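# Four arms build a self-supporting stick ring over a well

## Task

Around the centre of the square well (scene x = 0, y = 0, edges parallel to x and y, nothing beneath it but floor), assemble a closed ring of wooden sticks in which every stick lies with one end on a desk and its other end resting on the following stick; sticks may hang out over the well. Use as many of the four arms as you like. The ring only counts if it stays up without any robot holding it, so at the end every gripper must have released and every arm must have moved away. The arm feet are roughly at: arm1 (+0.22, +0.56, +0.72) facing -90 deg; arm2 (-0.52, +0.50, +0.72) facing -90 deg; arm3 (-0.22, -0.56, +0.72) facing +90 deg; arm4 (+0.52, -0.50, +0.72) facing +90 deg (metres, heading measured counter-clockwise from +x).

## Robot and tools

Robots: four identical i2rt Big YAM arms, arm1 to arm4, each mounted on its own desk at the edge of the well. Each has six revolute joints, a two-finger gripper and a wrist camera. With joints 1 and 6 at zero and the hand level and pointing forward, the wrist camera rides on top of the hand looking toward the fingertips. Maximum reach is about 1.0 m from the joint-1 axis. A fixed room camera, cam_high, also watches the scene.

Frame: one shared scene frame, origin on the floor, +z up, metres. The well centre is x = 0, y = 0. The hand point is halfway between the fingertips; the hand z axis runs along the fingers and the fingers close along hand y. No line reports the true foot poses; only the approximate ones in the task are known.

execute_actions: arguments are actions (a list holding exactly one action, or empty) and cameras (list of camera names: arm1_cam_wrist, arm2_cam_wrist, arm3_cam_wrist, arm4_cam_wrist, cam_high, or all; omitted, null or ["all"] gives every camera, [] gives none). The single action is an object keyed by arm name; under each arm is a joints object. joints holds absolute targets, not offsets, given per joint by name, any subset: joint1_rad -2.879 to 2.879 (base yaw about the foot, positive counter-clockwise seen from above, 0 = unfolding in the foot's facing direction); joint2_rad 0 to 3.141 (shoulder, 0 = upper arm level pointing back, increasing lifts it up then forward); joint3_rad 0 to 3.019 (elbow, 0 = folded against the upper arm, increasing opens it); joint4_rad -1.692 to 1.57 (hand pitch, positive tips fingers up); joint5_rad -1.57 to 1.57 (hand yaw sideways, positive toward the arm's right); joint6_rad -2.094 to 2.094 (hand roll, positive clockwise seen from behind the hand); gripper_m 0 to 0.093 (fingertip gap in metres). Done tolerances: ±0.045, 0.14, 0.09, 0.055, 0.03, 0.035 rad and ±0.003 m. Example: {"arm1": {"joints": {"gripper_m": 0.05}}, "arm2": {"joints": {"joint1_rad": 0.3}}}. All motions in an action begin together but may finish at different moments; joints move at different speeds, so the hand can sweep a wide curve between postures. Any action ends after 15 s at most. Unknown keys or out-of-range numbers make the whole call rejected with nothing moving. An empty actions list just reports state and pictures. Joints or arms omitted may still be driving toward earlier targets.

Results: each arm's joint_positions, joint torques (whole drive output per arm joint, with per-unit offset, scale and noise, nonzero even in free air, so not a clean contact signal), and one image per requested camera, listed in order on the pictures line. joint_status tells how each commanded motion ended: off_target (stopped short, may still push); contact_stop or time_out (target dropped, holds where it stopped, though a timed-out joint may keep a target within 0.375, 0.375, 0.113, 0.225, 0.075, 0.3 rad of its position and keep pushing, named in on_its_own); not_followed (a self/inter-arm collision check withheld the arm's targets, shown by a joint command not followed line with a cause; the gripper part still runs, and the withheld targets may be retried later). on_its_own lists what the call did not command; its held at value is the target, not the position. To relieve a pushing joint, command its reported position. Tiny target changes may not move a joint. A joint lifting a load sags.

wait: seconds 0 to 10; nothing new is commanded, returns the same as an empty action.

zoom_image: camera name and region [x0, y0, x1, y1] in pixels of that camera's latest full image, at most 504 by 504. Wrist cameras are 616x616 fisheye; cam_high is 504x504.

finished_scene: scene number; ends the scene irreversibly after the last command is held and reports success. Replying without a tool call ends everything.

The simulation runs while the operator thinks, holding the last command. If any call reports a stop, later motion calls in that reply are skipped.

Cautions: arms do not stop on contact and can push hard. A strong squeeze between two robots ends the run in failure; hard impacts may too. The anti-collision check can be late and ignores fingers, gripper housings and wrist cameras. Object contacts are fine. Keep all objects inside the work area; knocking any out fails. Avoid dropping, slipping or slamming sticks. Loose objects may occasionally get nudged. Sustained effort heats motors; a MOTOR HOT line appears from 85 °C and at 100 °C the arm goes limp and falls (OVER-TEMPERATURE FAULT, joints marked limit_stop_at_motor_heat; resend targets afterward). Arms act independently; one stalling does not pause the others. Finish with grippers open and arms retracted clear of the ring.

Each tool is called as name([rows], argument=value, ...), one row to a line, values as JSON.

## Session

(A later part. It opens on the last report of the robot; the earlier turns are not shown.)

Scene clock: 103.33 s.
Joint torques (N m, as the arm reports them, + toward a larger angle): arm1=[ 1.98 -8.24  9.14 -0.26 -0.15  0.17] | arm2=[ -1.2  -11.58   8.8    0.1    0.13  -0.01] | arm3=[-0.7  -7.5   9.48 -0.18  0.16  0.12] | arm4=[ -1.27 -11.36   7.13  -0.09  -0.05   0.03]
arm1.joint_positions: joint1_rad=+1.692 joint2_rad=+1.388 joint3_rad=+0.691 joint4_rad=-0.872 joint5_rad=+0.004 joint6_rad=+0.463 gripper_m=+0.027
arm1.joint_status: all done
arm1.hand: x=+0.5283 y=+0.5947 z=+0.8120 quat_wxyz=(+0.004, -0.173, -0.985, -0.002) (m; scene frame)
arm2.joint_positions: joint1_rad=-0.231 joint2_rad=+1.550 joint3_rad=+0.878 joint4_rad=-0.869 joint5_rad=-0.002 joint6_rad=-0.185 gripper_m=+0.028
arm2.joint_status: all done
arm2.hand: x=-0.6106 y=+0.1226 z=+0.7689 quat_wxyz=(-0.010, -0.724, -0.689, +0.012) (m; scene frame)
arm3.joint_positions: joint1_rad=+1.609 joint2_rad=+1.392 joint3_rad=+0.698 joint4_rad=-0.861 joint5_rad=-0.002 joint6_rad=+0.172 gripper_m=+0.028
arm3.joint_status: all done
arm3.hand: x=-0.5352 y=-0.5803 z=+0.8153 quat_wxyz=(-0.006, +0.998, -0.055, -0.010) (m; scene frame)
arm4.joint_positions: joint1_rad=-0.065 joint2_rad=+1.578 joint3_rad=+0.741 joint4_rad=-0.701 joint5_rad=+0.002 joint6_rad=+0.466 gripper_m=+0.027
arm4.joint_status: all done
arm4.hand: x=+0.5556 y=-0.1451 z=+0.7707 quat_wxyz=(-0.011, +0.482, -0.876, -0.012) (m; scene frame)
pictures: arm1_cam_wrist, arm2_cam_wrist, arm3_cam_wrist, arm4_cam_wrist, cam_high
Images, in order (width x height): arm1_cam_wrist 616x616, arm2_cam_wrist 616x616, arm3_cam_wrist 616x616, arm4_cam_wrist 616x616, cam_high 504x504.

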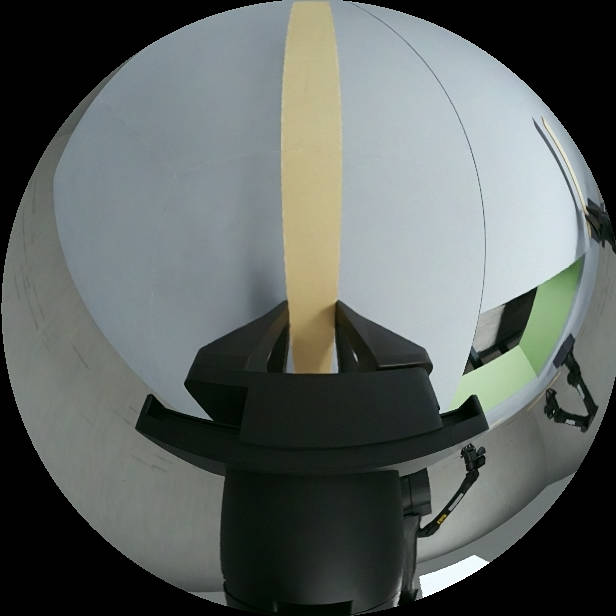

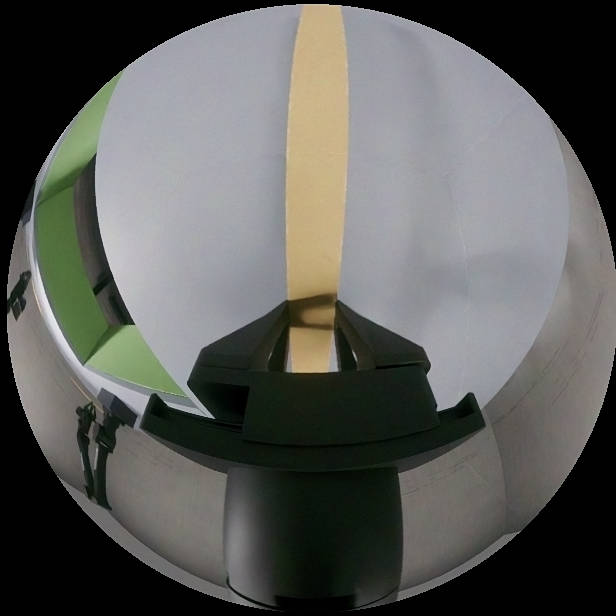

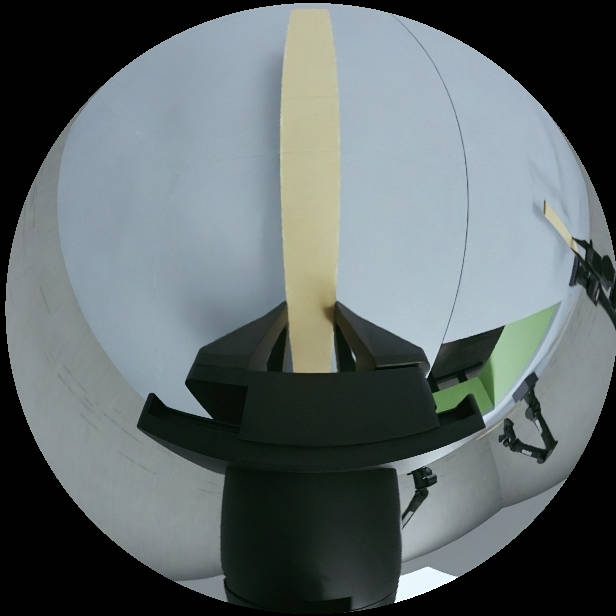

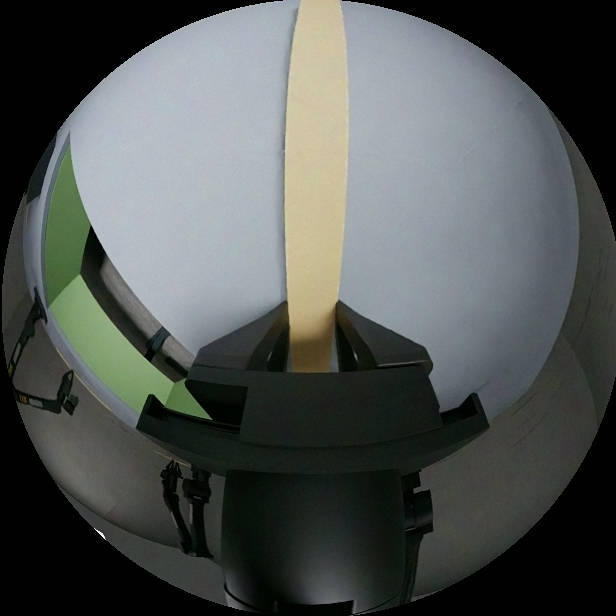

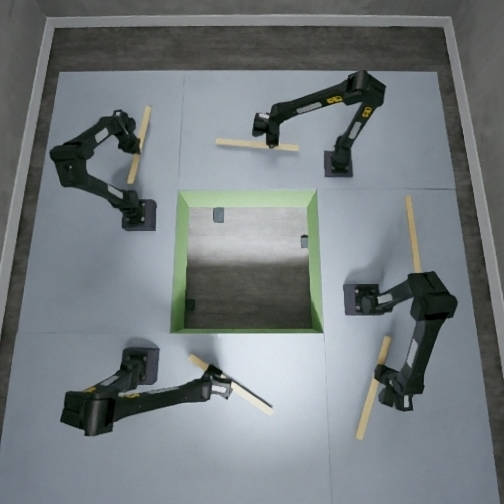

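execute_actions([
  {"arm1":{"joints":{"joint1_rad":-0.585,"joint2_rad":1.45,"joint3_rad":0.65,"joint4_rad":-0.53,"joint5_rad":-0.137,"joint6_rad":-0.59}},"arm3":{"joints":{"joint1_rad":-0.60,"joint2_rad":1.445,"joint3_rad":0.66,"joint4_rad":-0.525,"joint5_rad":-0.137,"joint6_rad":-0.59}}},
], cameras=["arm1_cam_wrist","arm3_cam_wrist","cam_high"])

Scene clock: 121.20 s.
Joint torques (N m, as the arm reports them, + toward a larger angle): arm1=[ 1.   -8.98  7.39  1.69 -0.24 -0.08] | arm2=[ -0.92 -11.71   8.64   0.06   0.13  -0.02] | arm3=[-0.28 -9.03  7.66  1.12 -0.17 -0.06] | arm4=[ -1.31 -11.16   7.08  -0.16  -0.03   0.07]
arm1.joint_positions: joint1_rad=-0.581 joint2_rad=+1.441 joint3_rad=+0.641 joint4_rad=-0.546 joint5_rad=-0.137 joint6_rad=-0.576 gripper_m=+0.027
arm1.joint_status: all done
arm1.hand: x=+0.0363 y=+0.2469 z=+0.7923 quat_wxyz=(-0.083, -0.700, -0.703, +0.096) (m; scene frame)
arm2.joint_positions: joint1_rad=-0.231 joint2_rad=+1.550 joint3_rad=+0.878 joint4_rad=-0.869 joint5_rad=-0.002 joint6_rad=-0.185 gripper_m=+0.028
arm2.joint_status: not commanded
arm2.hand: x=-0.6106 y=+0.1226 z=+0.7689 quat_wxyz=(-0.010, -0.724, -0.689, +0.012) (m; scene frame)
arm3.joint_positions: joint1_rad=-0.602 joint2_rad=+1.448 joint3_rad=+0.649 joint4_rad=-0.534 joint5_rad=-0.135 joint6_rad=-0.580 gripper_m=+0.028
arm3.joint_status: all done
arm3.hand: x=-0.0356 y=-0.2406 z=+0.7965 quat_wxyz=(-0.106, +0.706, -0.694, -0.097) (m; scene frame)
arm4.joint_positions: joint1_rad=-0.065 joint2_rad=+1.578 joint3_rad=+0.741 joint4_rad=-0.701 joint5_rad=+0.002 joint6_rad=+0.466 gripper_m=+0.027
arm4.joint_status: not commanded
arm4.hand: x=+0.5556 y=-0.1451 z=+0.7707 quat_wxyz=(-0.011, +0.482, -0.876, -0.012) (m; scene frame)
pictures: arm1_cam_wrist, arm3_cam_wrist, cam_high
Images, in order (width x height): arm1_cam_wrist 616x616, arm3_cam_wrist 616x616, cam_high 504x504.

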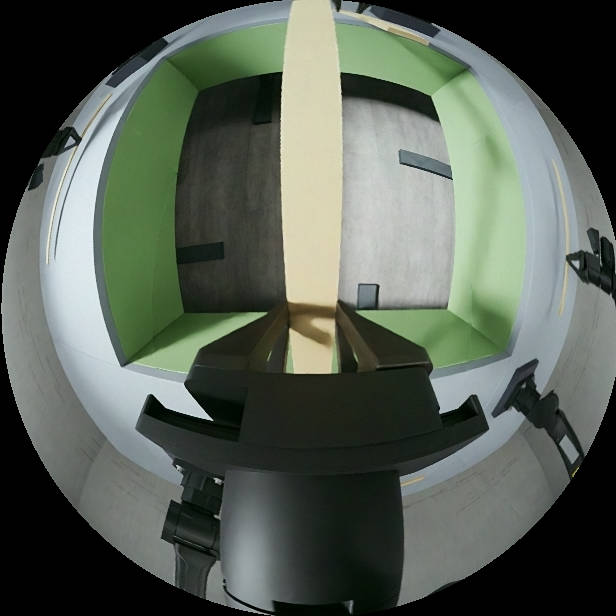

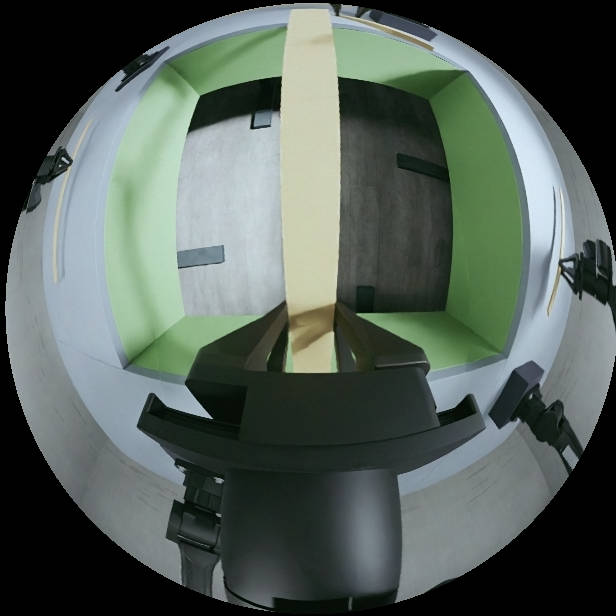

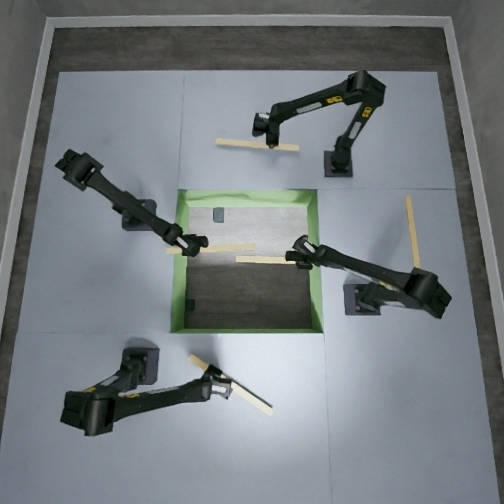

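execute_actions([
  {"arm2":{"joints":{"joint1_rad":0.0,"joint2_rad":1.615,"joint3_rad":1.24,"joint4_rad":-1.04,"joint5_rad":-0.24,"joint6_rad":-1.05}},"arm4":{"joints":{"joint1_rad":0.03,"joint2_rad":1.67,"joint3_rad":1.18,"joint4_rad":-0.915,"joint5_rad":-0.24,"joint6_rad":-1.05}}},
], cameras=[])

execute_actions([
  {"arm2":{"joints":{"joint1_rad":0.545}},"arm4":{"joints":{"joint1_rad":0.566}}},
])

Scene clock: 133.73 s.
Joint torques (N m, as the arm reports them, + toward a larger angle): arm1=[ 0.9  -9.04  7.44  1.68 -0.23 -0.09] | arm2=[ -1.57 -14.28  11.34   0.28  -0.13  -0.05] | arm3=[-0.45 -8.86  7.67  1.12 -0.17 -0.06] | arm4=[ -1.76 -15.68  10.57   0.1   -0.31  -0.04]
arm1.joint_positions: joint1_rad=-0.581 joint2_rad=+1.441 joint3_rad=+0.641 joint4_rad=-0.546 joint5_rad=-0.137 joint6_rad=-0.576 gripper_m=+0.027
arm1.joint_status: not commanded
arm1.hand: x=+0.0363 y=+0.2469 z=+0.7923 quat_wxyz=(-0.083, -0.699, -0.703, +0.096) (m; scene frame)
arm2.joint_positions: joint1_rad=+0.005 joint2_rad=+1.613 joint3_rad=+1.220 joint4_rad=-1.029 joint5_rad=-0.240 joint6_rad=-1.043 gripper_m=+0.028
arm2.joint_status: all done
arm2.hand: x=-0.4792 y=+0.0059 z=+0.8638 quat_wxyz=(-0.136, -0.249, -0.958, +0.041) (m; scene frame)
arm3.joint_positions: joint1_rad=-0.602 joint2_rad=+1.448 joint3_rad=+0.649 joint4_rad=-0.534 joint5_rad=-0.135 joint6_rad=-0.581 gripper_m=+0.028
arm3.joint_status: not commanded
arm3.hand: x=-0.0356 y=-0.2406 z=+0.7965 quat_wxyz=(-0.106, +0.706, -0.693, -0.097) (m; scene frame)
arm4.joint_positions: joint1_rad=+0.035 joint2_rad=+1.672 joint3_rad=+1.156 joint4_rad=-0.907 joint5_rad=-0.238 joint6_rad=-1.041 gripper_m=+0.027
arm4.joint_status: all done
arm4.hand: x=+0.4785 y=-0.0045 z=+0.8643 quat_wxyz=(-0.039, +0.959, -0.249, -0.132) (m; scene frame)
pictures: none
No camera images: the call's "cameras" was empty. Leave "cameras" out to get every camera's image.

Scene clock: 135.17 s.
Joint torques (N m, as the arm reports them, + toward a larger angle): arm1=[ 0.83 -8.91  7.42  1.69 -0.24 -0.08] | arm2=[ -1.55 -14.83  11.39   0.33  -0.18  -0.02] | arm3=[-0.15 -8.9   7.63  1.05 -0.17 -0.07] | arm4=[ -1.48 -15.98  10.69   0.12  -0.25  -0.04]
arm1.joint_positions: joint1_rad=-0.581 joint2_rad=+1.441 joint3_rad=+0.641 joint4_rad=-0.546 joint5_rad=-0.137 joint6_rad=-0.576 gripper_m=+0.027
arm1.joint_status: not commanded
arm1.hand: x=+0.0363 y=+0.2469 z=+0.7923 quat_wxyz=(-0.083, -0.699, -0.703, +0.096) (m; scene frame)
arm2.joint_positions: joint1_rad=+0.549 joint2_rad=+1.613 joint3_rad=+1.220 joint4_rad=-1.029 joint5_rad=-0.239 joint6_rad=-1.045 gripper_m=+0.028
arm2.joint_status: all done
arm2.hand: x=-0.2296 y=+0.0984 z=+0.8640 quat_wxyz=(-0.141, +0.018, -0.990, +0.004) (m; scene frame)
arm3.joint_positions: joint1_rad=-0.602 joint2_rad=+1.448 joint3_rad=+0.649 joint4_rad=-0.534 joint5_rad=-0.135 joint6_rad=-0.581 gripper_m=+0.028
arm3.joint_status: not commanded
arm3.hand: x=-0.0356 y=-0.2406 z=+0.7965 quat_wxyz=(-0.106, +0.706, -0.693, -0.097) (m; scene frame)
arm4.joint_positions: joint1_rad=+0.570 joint2_rad=+1.672 joint3_rad=+1.156 joint4_rad=-0.908 joint5_rad=-0.239 joint6_rad=-1.044 gripper_m=+0.027
arm4.joint_status: all done
arm4.hand: x=+0.2317 y=-0.0950 z=+0.8640 quat_wxyz=(-0.002, +0.990, +0.014, -0.139) (m; scene frame)
pictures: arm1_cam_wrist, arm2_cam_wrist, arm3_cam_wrist, arm4_cam_wrist, cam_high
Images, in order (width x height): arm1_cam_wrist 616x616, arm2_cam_wrist 616x616, arm3_cam_wrist 616x616, arm4_cam_wrist 616x616, cam_high 504x504.

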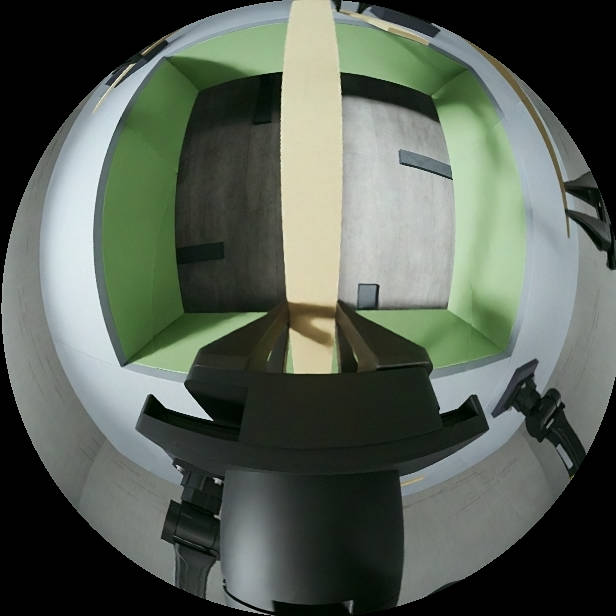

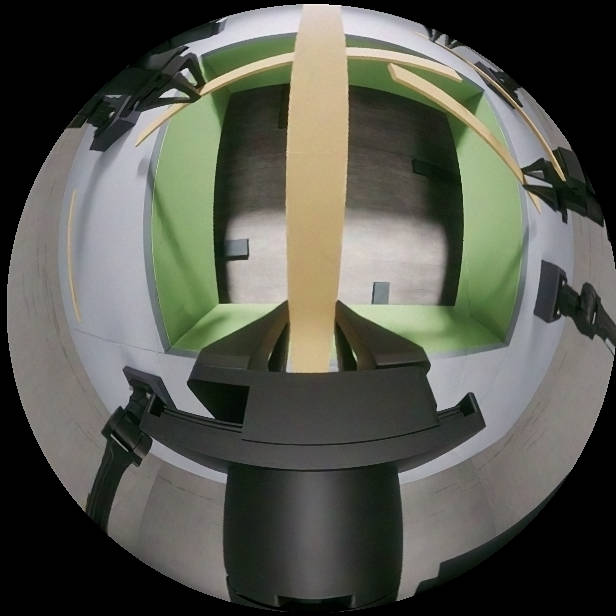

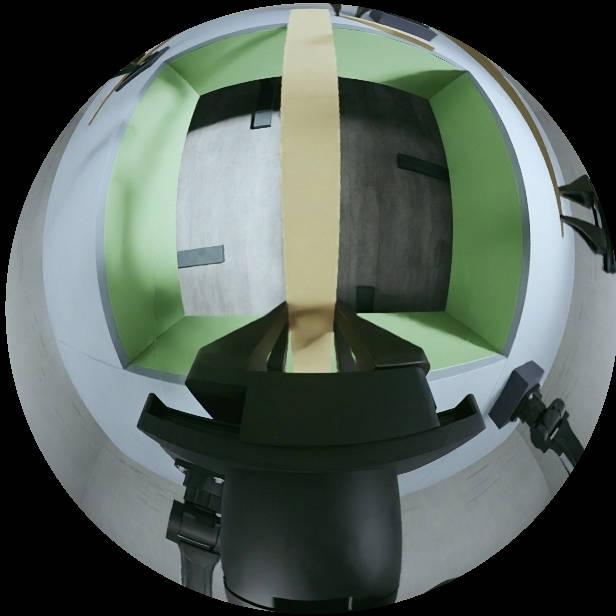

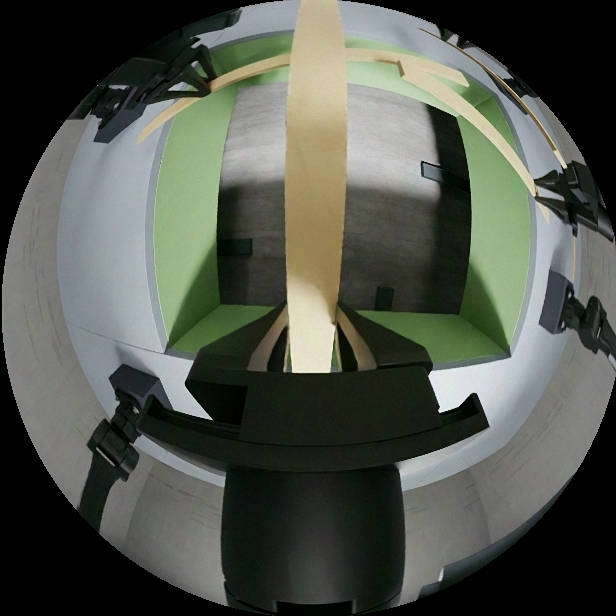

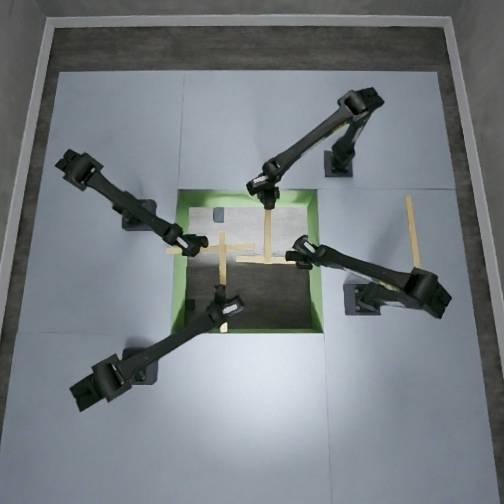

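zoom_image(camera="arm4_cam_wrist", region=[330, 20, 510, 140])

zoom_image(camera="cam_high", region=[160, 175, 340, 355])

Region (330, 20, 510, 140) of arm4_cam_wrist's 616x616 image, scaled by 2.800, with more detail than that image has.

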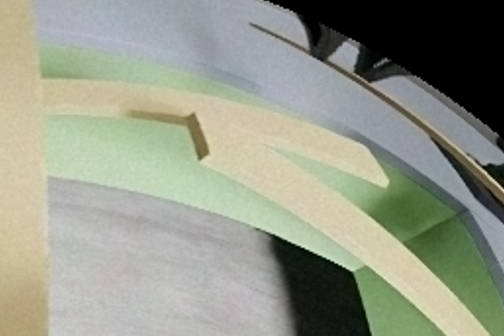

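Region (160, 175, 340, 355) of cam_high's 504x504 image, scaled by 2.800, with more detail than that image has.

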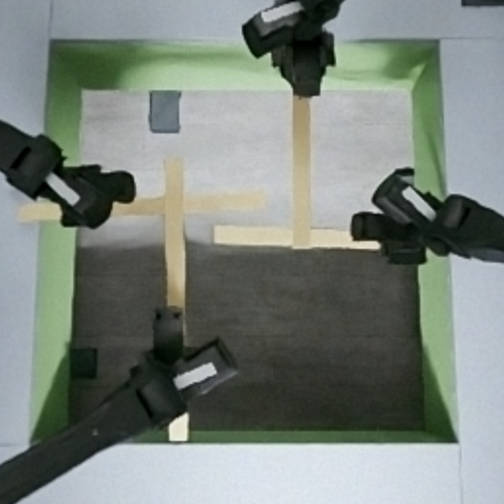

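execute_actions([
  {"arm1":{"joints":{"joint1_rad":-0.543,"joint2_rad":1.50,"joint3_rad":0.625,"joint4_rad":-0.456,"joint6_rad":-0.53}},"arm3":{"joints":{"joint1_rad":-0.55,"joint2_rad":1.518,"joint4_rad":-0.42,"joint6_rad":-0.52}},"arm2":{"joints":{"joint2_rad":1.722,"joint3_rad":1.13,"joint4_rad":-0.81}},"arm4":{"joints":{"joint1_rad":0.531,"joint2_rad":1.775,"joint3_rad":1.056,"joint4_rad":-0.68}}},
])

zoom_image(camera="cam_high", region=[160, 175, 340, 355])

Scene clock: 158.93 s.
Joint torques (N m, as the arm reports them, + toward a larger angle): arm1=[ 1.84 -8.72  6.46  2.05 -0.22  0.2 ] | arm2=[ -1.14 -15.7    9.96   1.19  -0.15  -0.04] | arm3=[-0.4  -9.84  7.37  1.53 -0.15  0.14] | arm4=[ -1.4  -17.17   8.59   0.87  -0.26  -0.04]
arm1.joint_positions: joint1_rad=-0.553 joint2_rad=+1.486 joint3_rad=+0.624 joint4_rad=-0.481 joint5_rad=-0.137 joint6_rad=-0.544 gripper_m=+0.027
arm1.joint_status: all done
arm1.hand: x=+0.0448 y=+0.2417 z=+0.7752 quat_wxyz=(-0.086, -0.700, -0.702, +0.095) (m; scene frame)
arm2.joint_positions: joint1_rad=+0.549 joint2_rad=+1.724 joint3_rad=+1.116 joint4_rad=-0.824 joint5_rad=-0.239 joint6_rad=-1.045 gripper_m=+0.028
arm2.joint_status: all done
arm2.hand: x=-0.2299 y=+0.0990 z=+0.7797 quat_wxyz=(-0.138, +0.018, -0.990, -0.001) (m; scene frame)
arm3.joint_positions: joint1_rad=-0.549 joint2_rad=+1.520 joint3_rad=+0.649 joint4_rad=-0.436 joint5_rad=-0.135 joint6_rad=-0.530 gripper_m=+0.028
arm3.joint_status: all done
arm3.hand: x=-0.0463 y=-0.2196 z=+0.7775 quat_wxyz=(-0.113, +0.706, -0.691, -0.105) (m; scene frame)
arm4.joint_positions: joint1_rad=+0.530 joint2_rad=+1.787 joint3_rad=+1.039 joint4_rad=-0.694 joint5_rad=-0.239 joint6_rad=-1.044 gripper_m=+0.027
arm4.joint_status: all done
arm4.hand: x=+0.2554 y=-0.0968 z=+0.7777 quat_wxyz=(+0.003, +0.991, -0.007, -0.134) (m; scene frame)
pictures: arm1_cam_wrist, arm2_cam_wrist, arm3_cam_wrist, arm4_cam_wrist, cam_high
Images, in order (width x height): arm1_cam_wrist 616x616, arm2_cam_wrist 616x616, arm3_cam_wrist 616x616, arm4_cam_wrist 616x616, cam_high 504x504.

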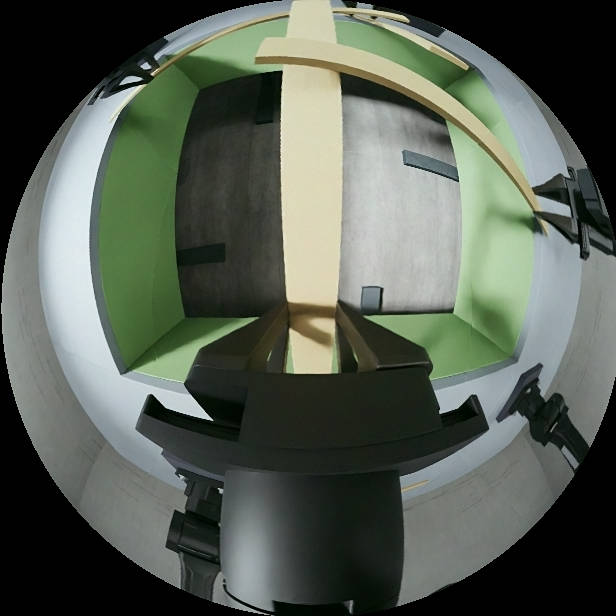

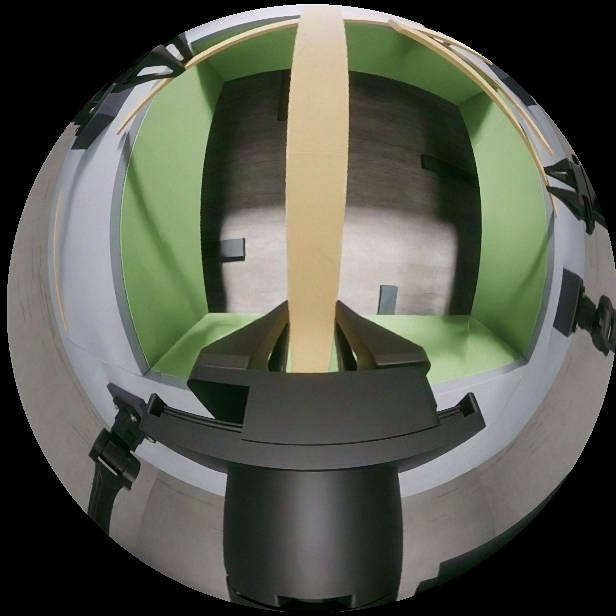

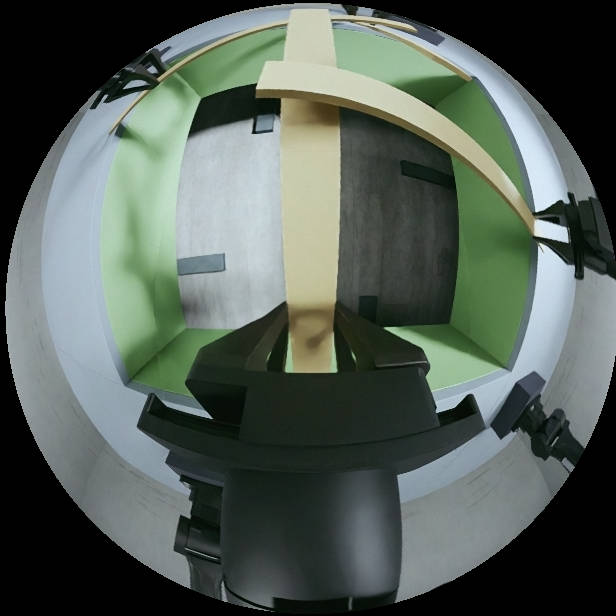

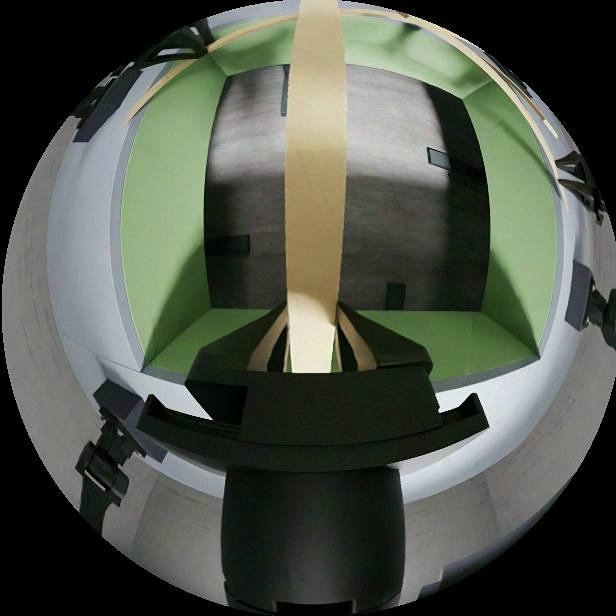

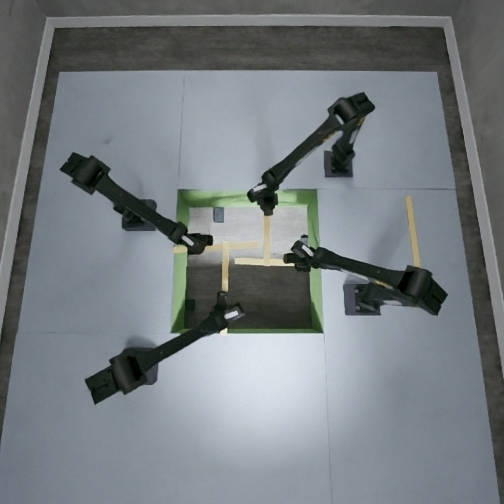

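Region (160, 175, 340, 355) of cam_high's 504x504 image, scaled by 2.800, with more detail than that image has.

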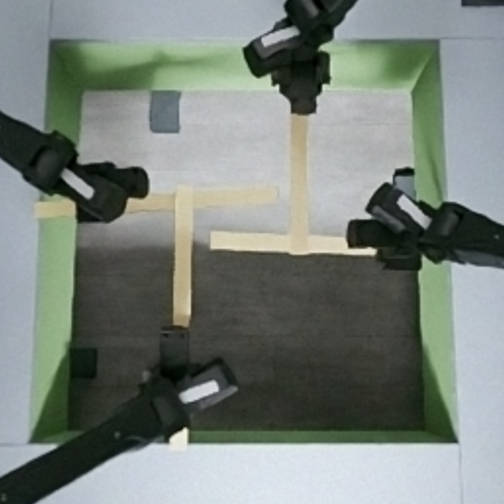

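execute_actions([
  {"arm2":{"joints":{"joint1_rad":0.52,"joint2_rad":1.764,"joint3_rad":1.198,"joint4_rad":-0.853,"joint6_rad":-1.08}},"arm4":{"joints":{"joint1_rad":0.494,"joint2_rad":1.83,"joint3_rad":1.143,"joint4_rad":-0.733,"joint6_rad":-1.095}}},
])

zoom_image(camera="cam_high", region=[160, 175, 340, 355])

zoom_image(camera="arm2_cam_wrist", region=[230, 0, 470, 110])

zoom_image(camera="arm4_cam_wrist", region=[230, 0, 470, 110])

Scene clock: 172.87 s.
Joint torques (N m, as the arm reports them, + toward a larger angle): arm1=[ 1.89 -8.91  6.46  2.03 -0.23  0.2 ] | arm2=[ -1.34 -13.43  12.01   0.2   -0.17  -0.05] | arm3=[-0.64 -9.6   7.39  1.53 -0.16  0.14] | arm4=[ -2.11 -15.73  10.25   0.04  -0.29  -0.07]
arm1.joint_positions: joint1_rad=-0.553 joint2_rad=+1.486 joint3_rad=+0.624 joint4_rad=-0.481 joint5_rad=-0.137 joint6_rad=-0.544 gripper_m=+0.027
arm1.joint_status: not commanded
arm1.hand: x=+0.0448 y=+0.2417 z=+0.7752 quat_wxyz=(-0.086, -0.700, -0.702, +0.095) (m; scene frame)
arm2.joint_positions: joint1_rad=+0.523 joint2_rad=+1.739 joint3_rad=+1.161 joint4_rad=-0.841 joint5_rad=-0.239 joint6_rad=-1.073 gripper_m=+0.028
arm2.joint_status: all done
arm2.hand: x=-0.2327 y=+0.0784 z=+0.7884 quat_wxyz=(-0.142, +0.020, -0.990, +0.009) (m; scene frame)
arm3.joint_positions: joint1_rad=-0.549 joint2_rad=+1.520 joint3_rad=+0.649 joint4_rad=-0.436 joint5_rad=-0.135 joint6_rad=-0.529 gripper_m=+0.028
arm3.joint_status: not commanded
arm3.hand: x=-0.0463 y=-0.2196 z=+0.7775 quat_wxyz=(-0.113, +0.706, -0.691, -0.105) (m; scene frame)
arm4.joint_positions: joint1_rad=+0.494 joint2_rad=+1.819 joint3_rad=+1.108 joint4_rad=-0.723 joint5_rad=-0.239 joint6_rad=-1.087 gripper_m=+0.027
arm4.joint_status: all done
arm4.hand: x=+0.2601 y=-0.0676 z=+0.7830 quat_wxyz=(-0.005, +0.991, -0.003, -0.136) (m; scene frame)
pictures: arm1_cam_wrist, arm2_cam_wrist, arm3_cam_wrist, arm4_cam_wrist, cam_high
Images, in order (width x height): arm1_cam_wrist 616x616, arm2_cam_wrist 616x616, arm3_cam_wrist 616x616, arm4_cam_wrist 616x616, cam_high 504x504.

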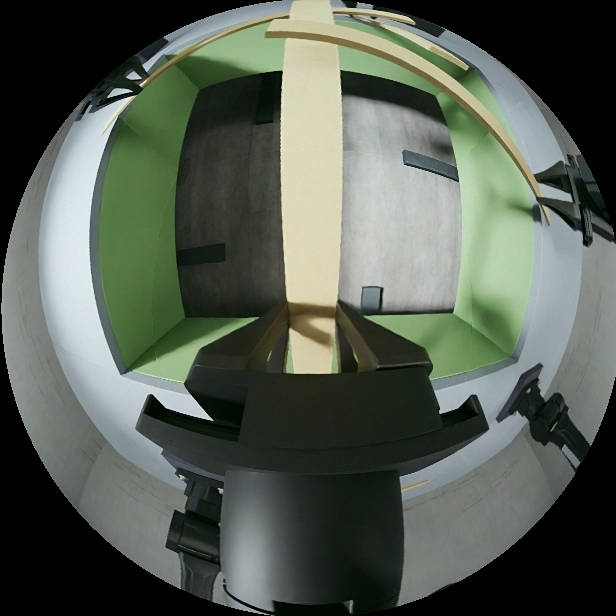

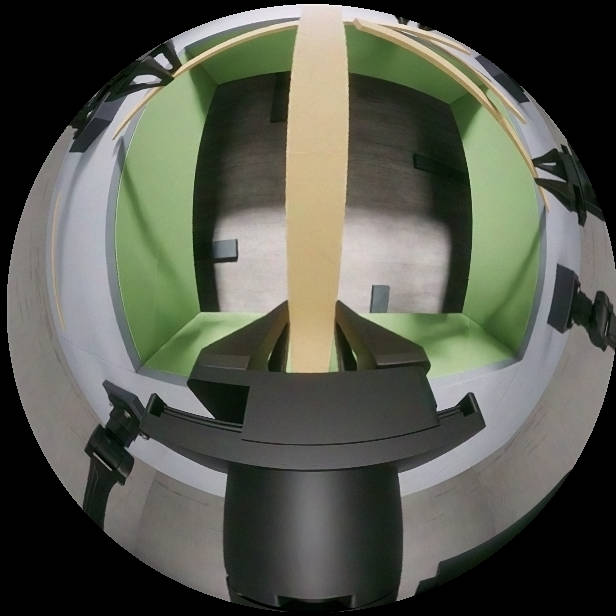

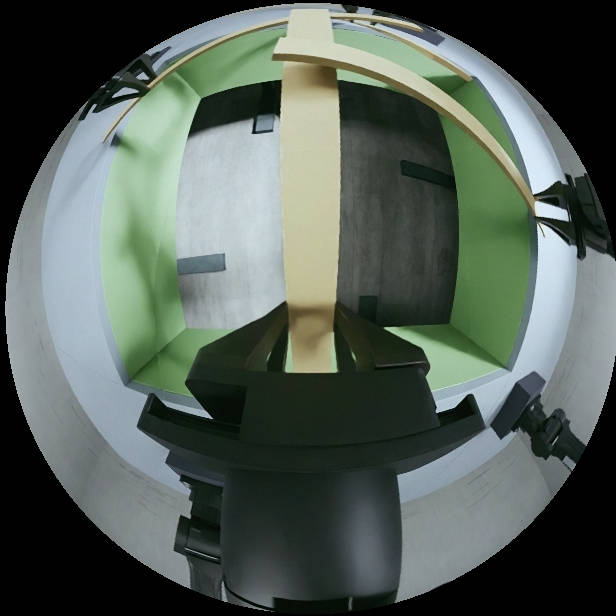

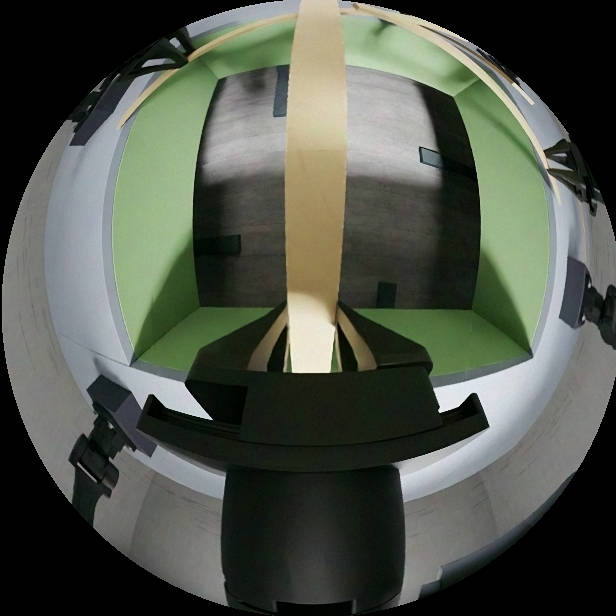

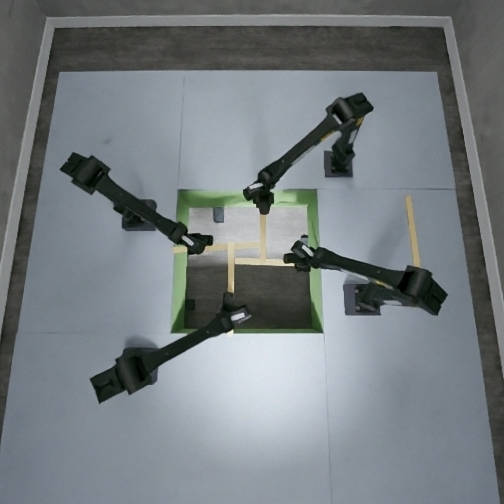

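Region (160, 175, 340, 355) of cam_high's 504x504 image, scaled by 2.800, with more detail than that image has.

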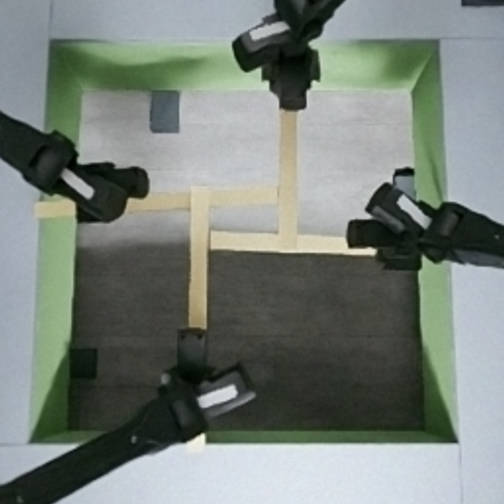

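Region (230, 0, 470, 110) of arm2_cam_wrist's 616x616 image, scaled by 2.100, with more detail than that image has; it fills the top 231 rows of this view, and the rest is white.

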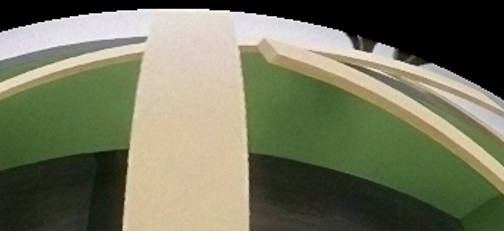

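Region (230, 0, 470, 110) of arm4_cam_wrist's 616x616 image, scaled by 2.100, with more detail than that image has; it fills the top 231 rows of this view, and the rest is white.

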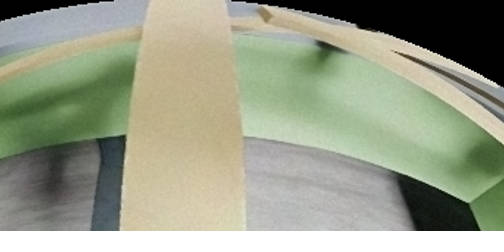

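execute_actions([
  {"arm2":{"joints":{"joint1_rad":0.484,"joint2_rad":1.82,"joint3_rad":1.267,"joint4_rad":-0.865,"joint6_rad":-1.116}},"arm4":{"joints":{"joint1_rad":0.464,"joint2_rad":1.887,"joint3_rad":1.225,"joint4_rad":-0.76,"joint6_rad":-1.13}}},
])

zoom_image(camera="cam_high", region=[160, 175, 340, 355])

Scene clock: 180.07 s.
Joint torques (N m, as the arm reports them, + toward a larger angle): arm1=[ 1.85 -8.81  6.45  2.06 -0.22  0.2 ] | arm2=[ -1.37 -14.8   12.09   0.27  -0.16  -0.07] | arm3=[-0.21 -9.65  7.26  1.52 -0.16  0.12] | arm4=[ -1.46 -17.34  10.71   0.    -0.3   -0.06]
arm1.joint_positions: joint1_rad=-0.553 joint2_rad=+1.486 joint3_rad=+0.624 joint4_rad=-0.481 joint5_rad=-0.137 joint6_rad=-0.544 gripper_m=+0.027
arm1.joint_status: not commanded
arm1.hand: x=+0.0448 y=+0.2417 z=+0.7752 quat_wxyz=(-0.086, -0.700, -0.702, +0.095) (m; scene frame)
arm2.joint_positions: joint1_rad=+0.483 joint2_rad=+1.798 joint3_rad=+1.228 joint4_rad=-0.855 joint5_rad=-0.239 joint6_rad=-1.109 gripper_m=+0.028
arm2.joint_status: all done
arm2.hand: x=-0.2400 y=+0.0484 z=+0.7820 quat_wxyz=(-0.140, +0.017, -0.990, +0.011) (m; scene frame)
arm3.joint_positions: joint1_rad=-0.549 joint2_rad=+1.520 joint3_rad=+0.649 joint4_rad=-0.436 joint5_rad=-0.135 joint6_rad=-0.529 gripper_m=+0.028
arm3.joint_status: not commanded
arm3.hand: x=-0.0463 y=-0.2196 z=+0.7775 quat_wxyz=(-0.113, +0.706, -0.691, -0.105) (m; scene frame)
arm4.joint_positions: joint1_rad=+0.465 joint2_rad=+1.879 joint3_rad=+1.187 joint4_rad=-0.751 joint5_rad=-0.239 joint6_rad=-1.122 gripper_m=+0.027
arm4.joint_status: all done
arm4.hand: x=+0.2628 y=-0.0393 z=+0.7783 quat_wxyz=(-0.005, +0.991, -0.001, -0.133) (m; scene frame)
pictures: arm1_cam_wrist, arm2_cam_wrist, arm3_cam_wrist, arm4_cam_wrist, cam_high
Images, in order (width x height): arm1_cam_wrist 616x616, arm2_cam_wrist 616x616, arm3_cam_wrist 616x616, arm4_cam_wrist 616x616, cam_high 504x504.

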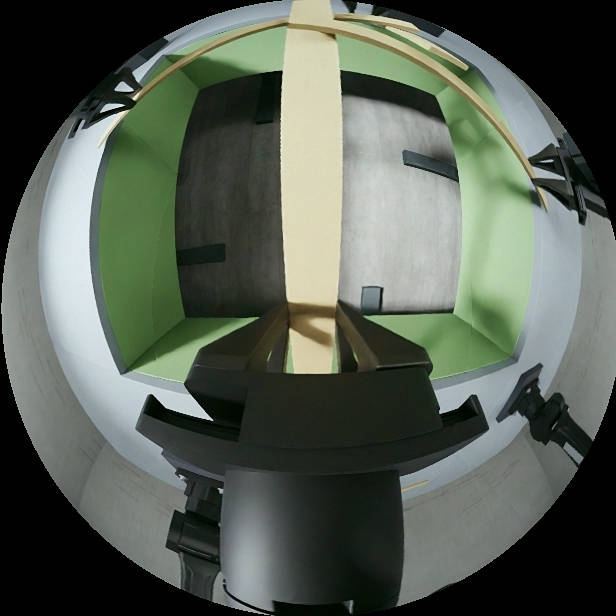

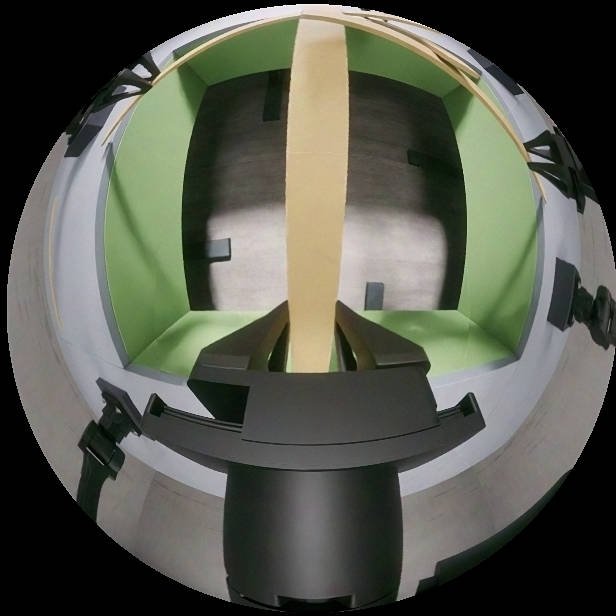

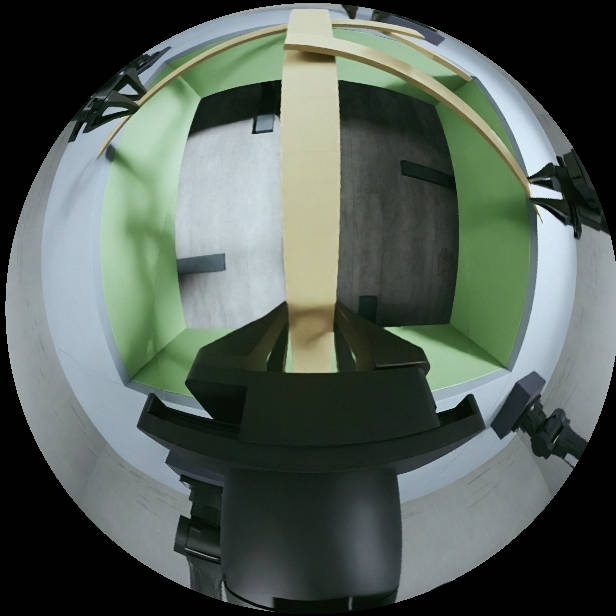

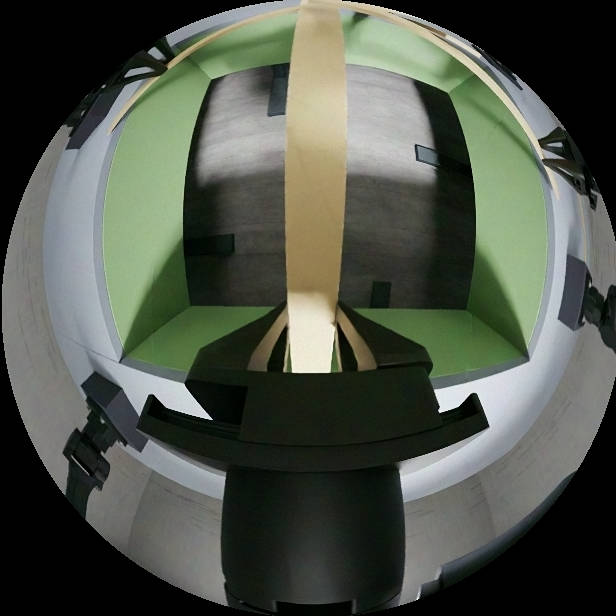

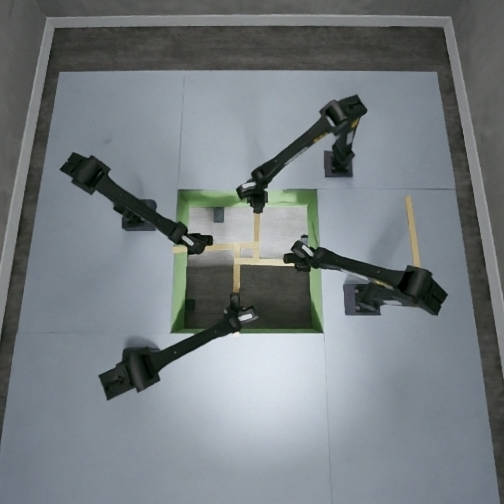

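Region (160, 175, 340, 355) of cam_high's 504x504 image, scaled by 2.800, with more detail than that image has.

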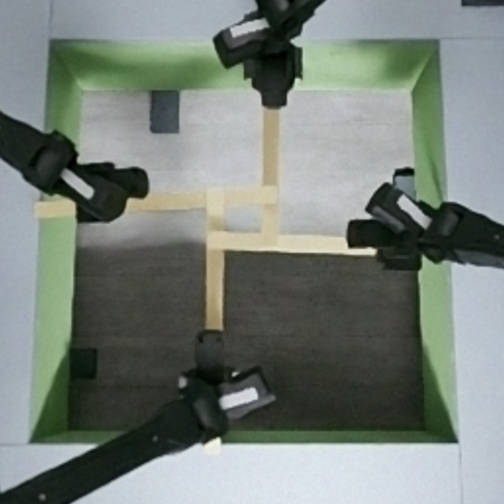

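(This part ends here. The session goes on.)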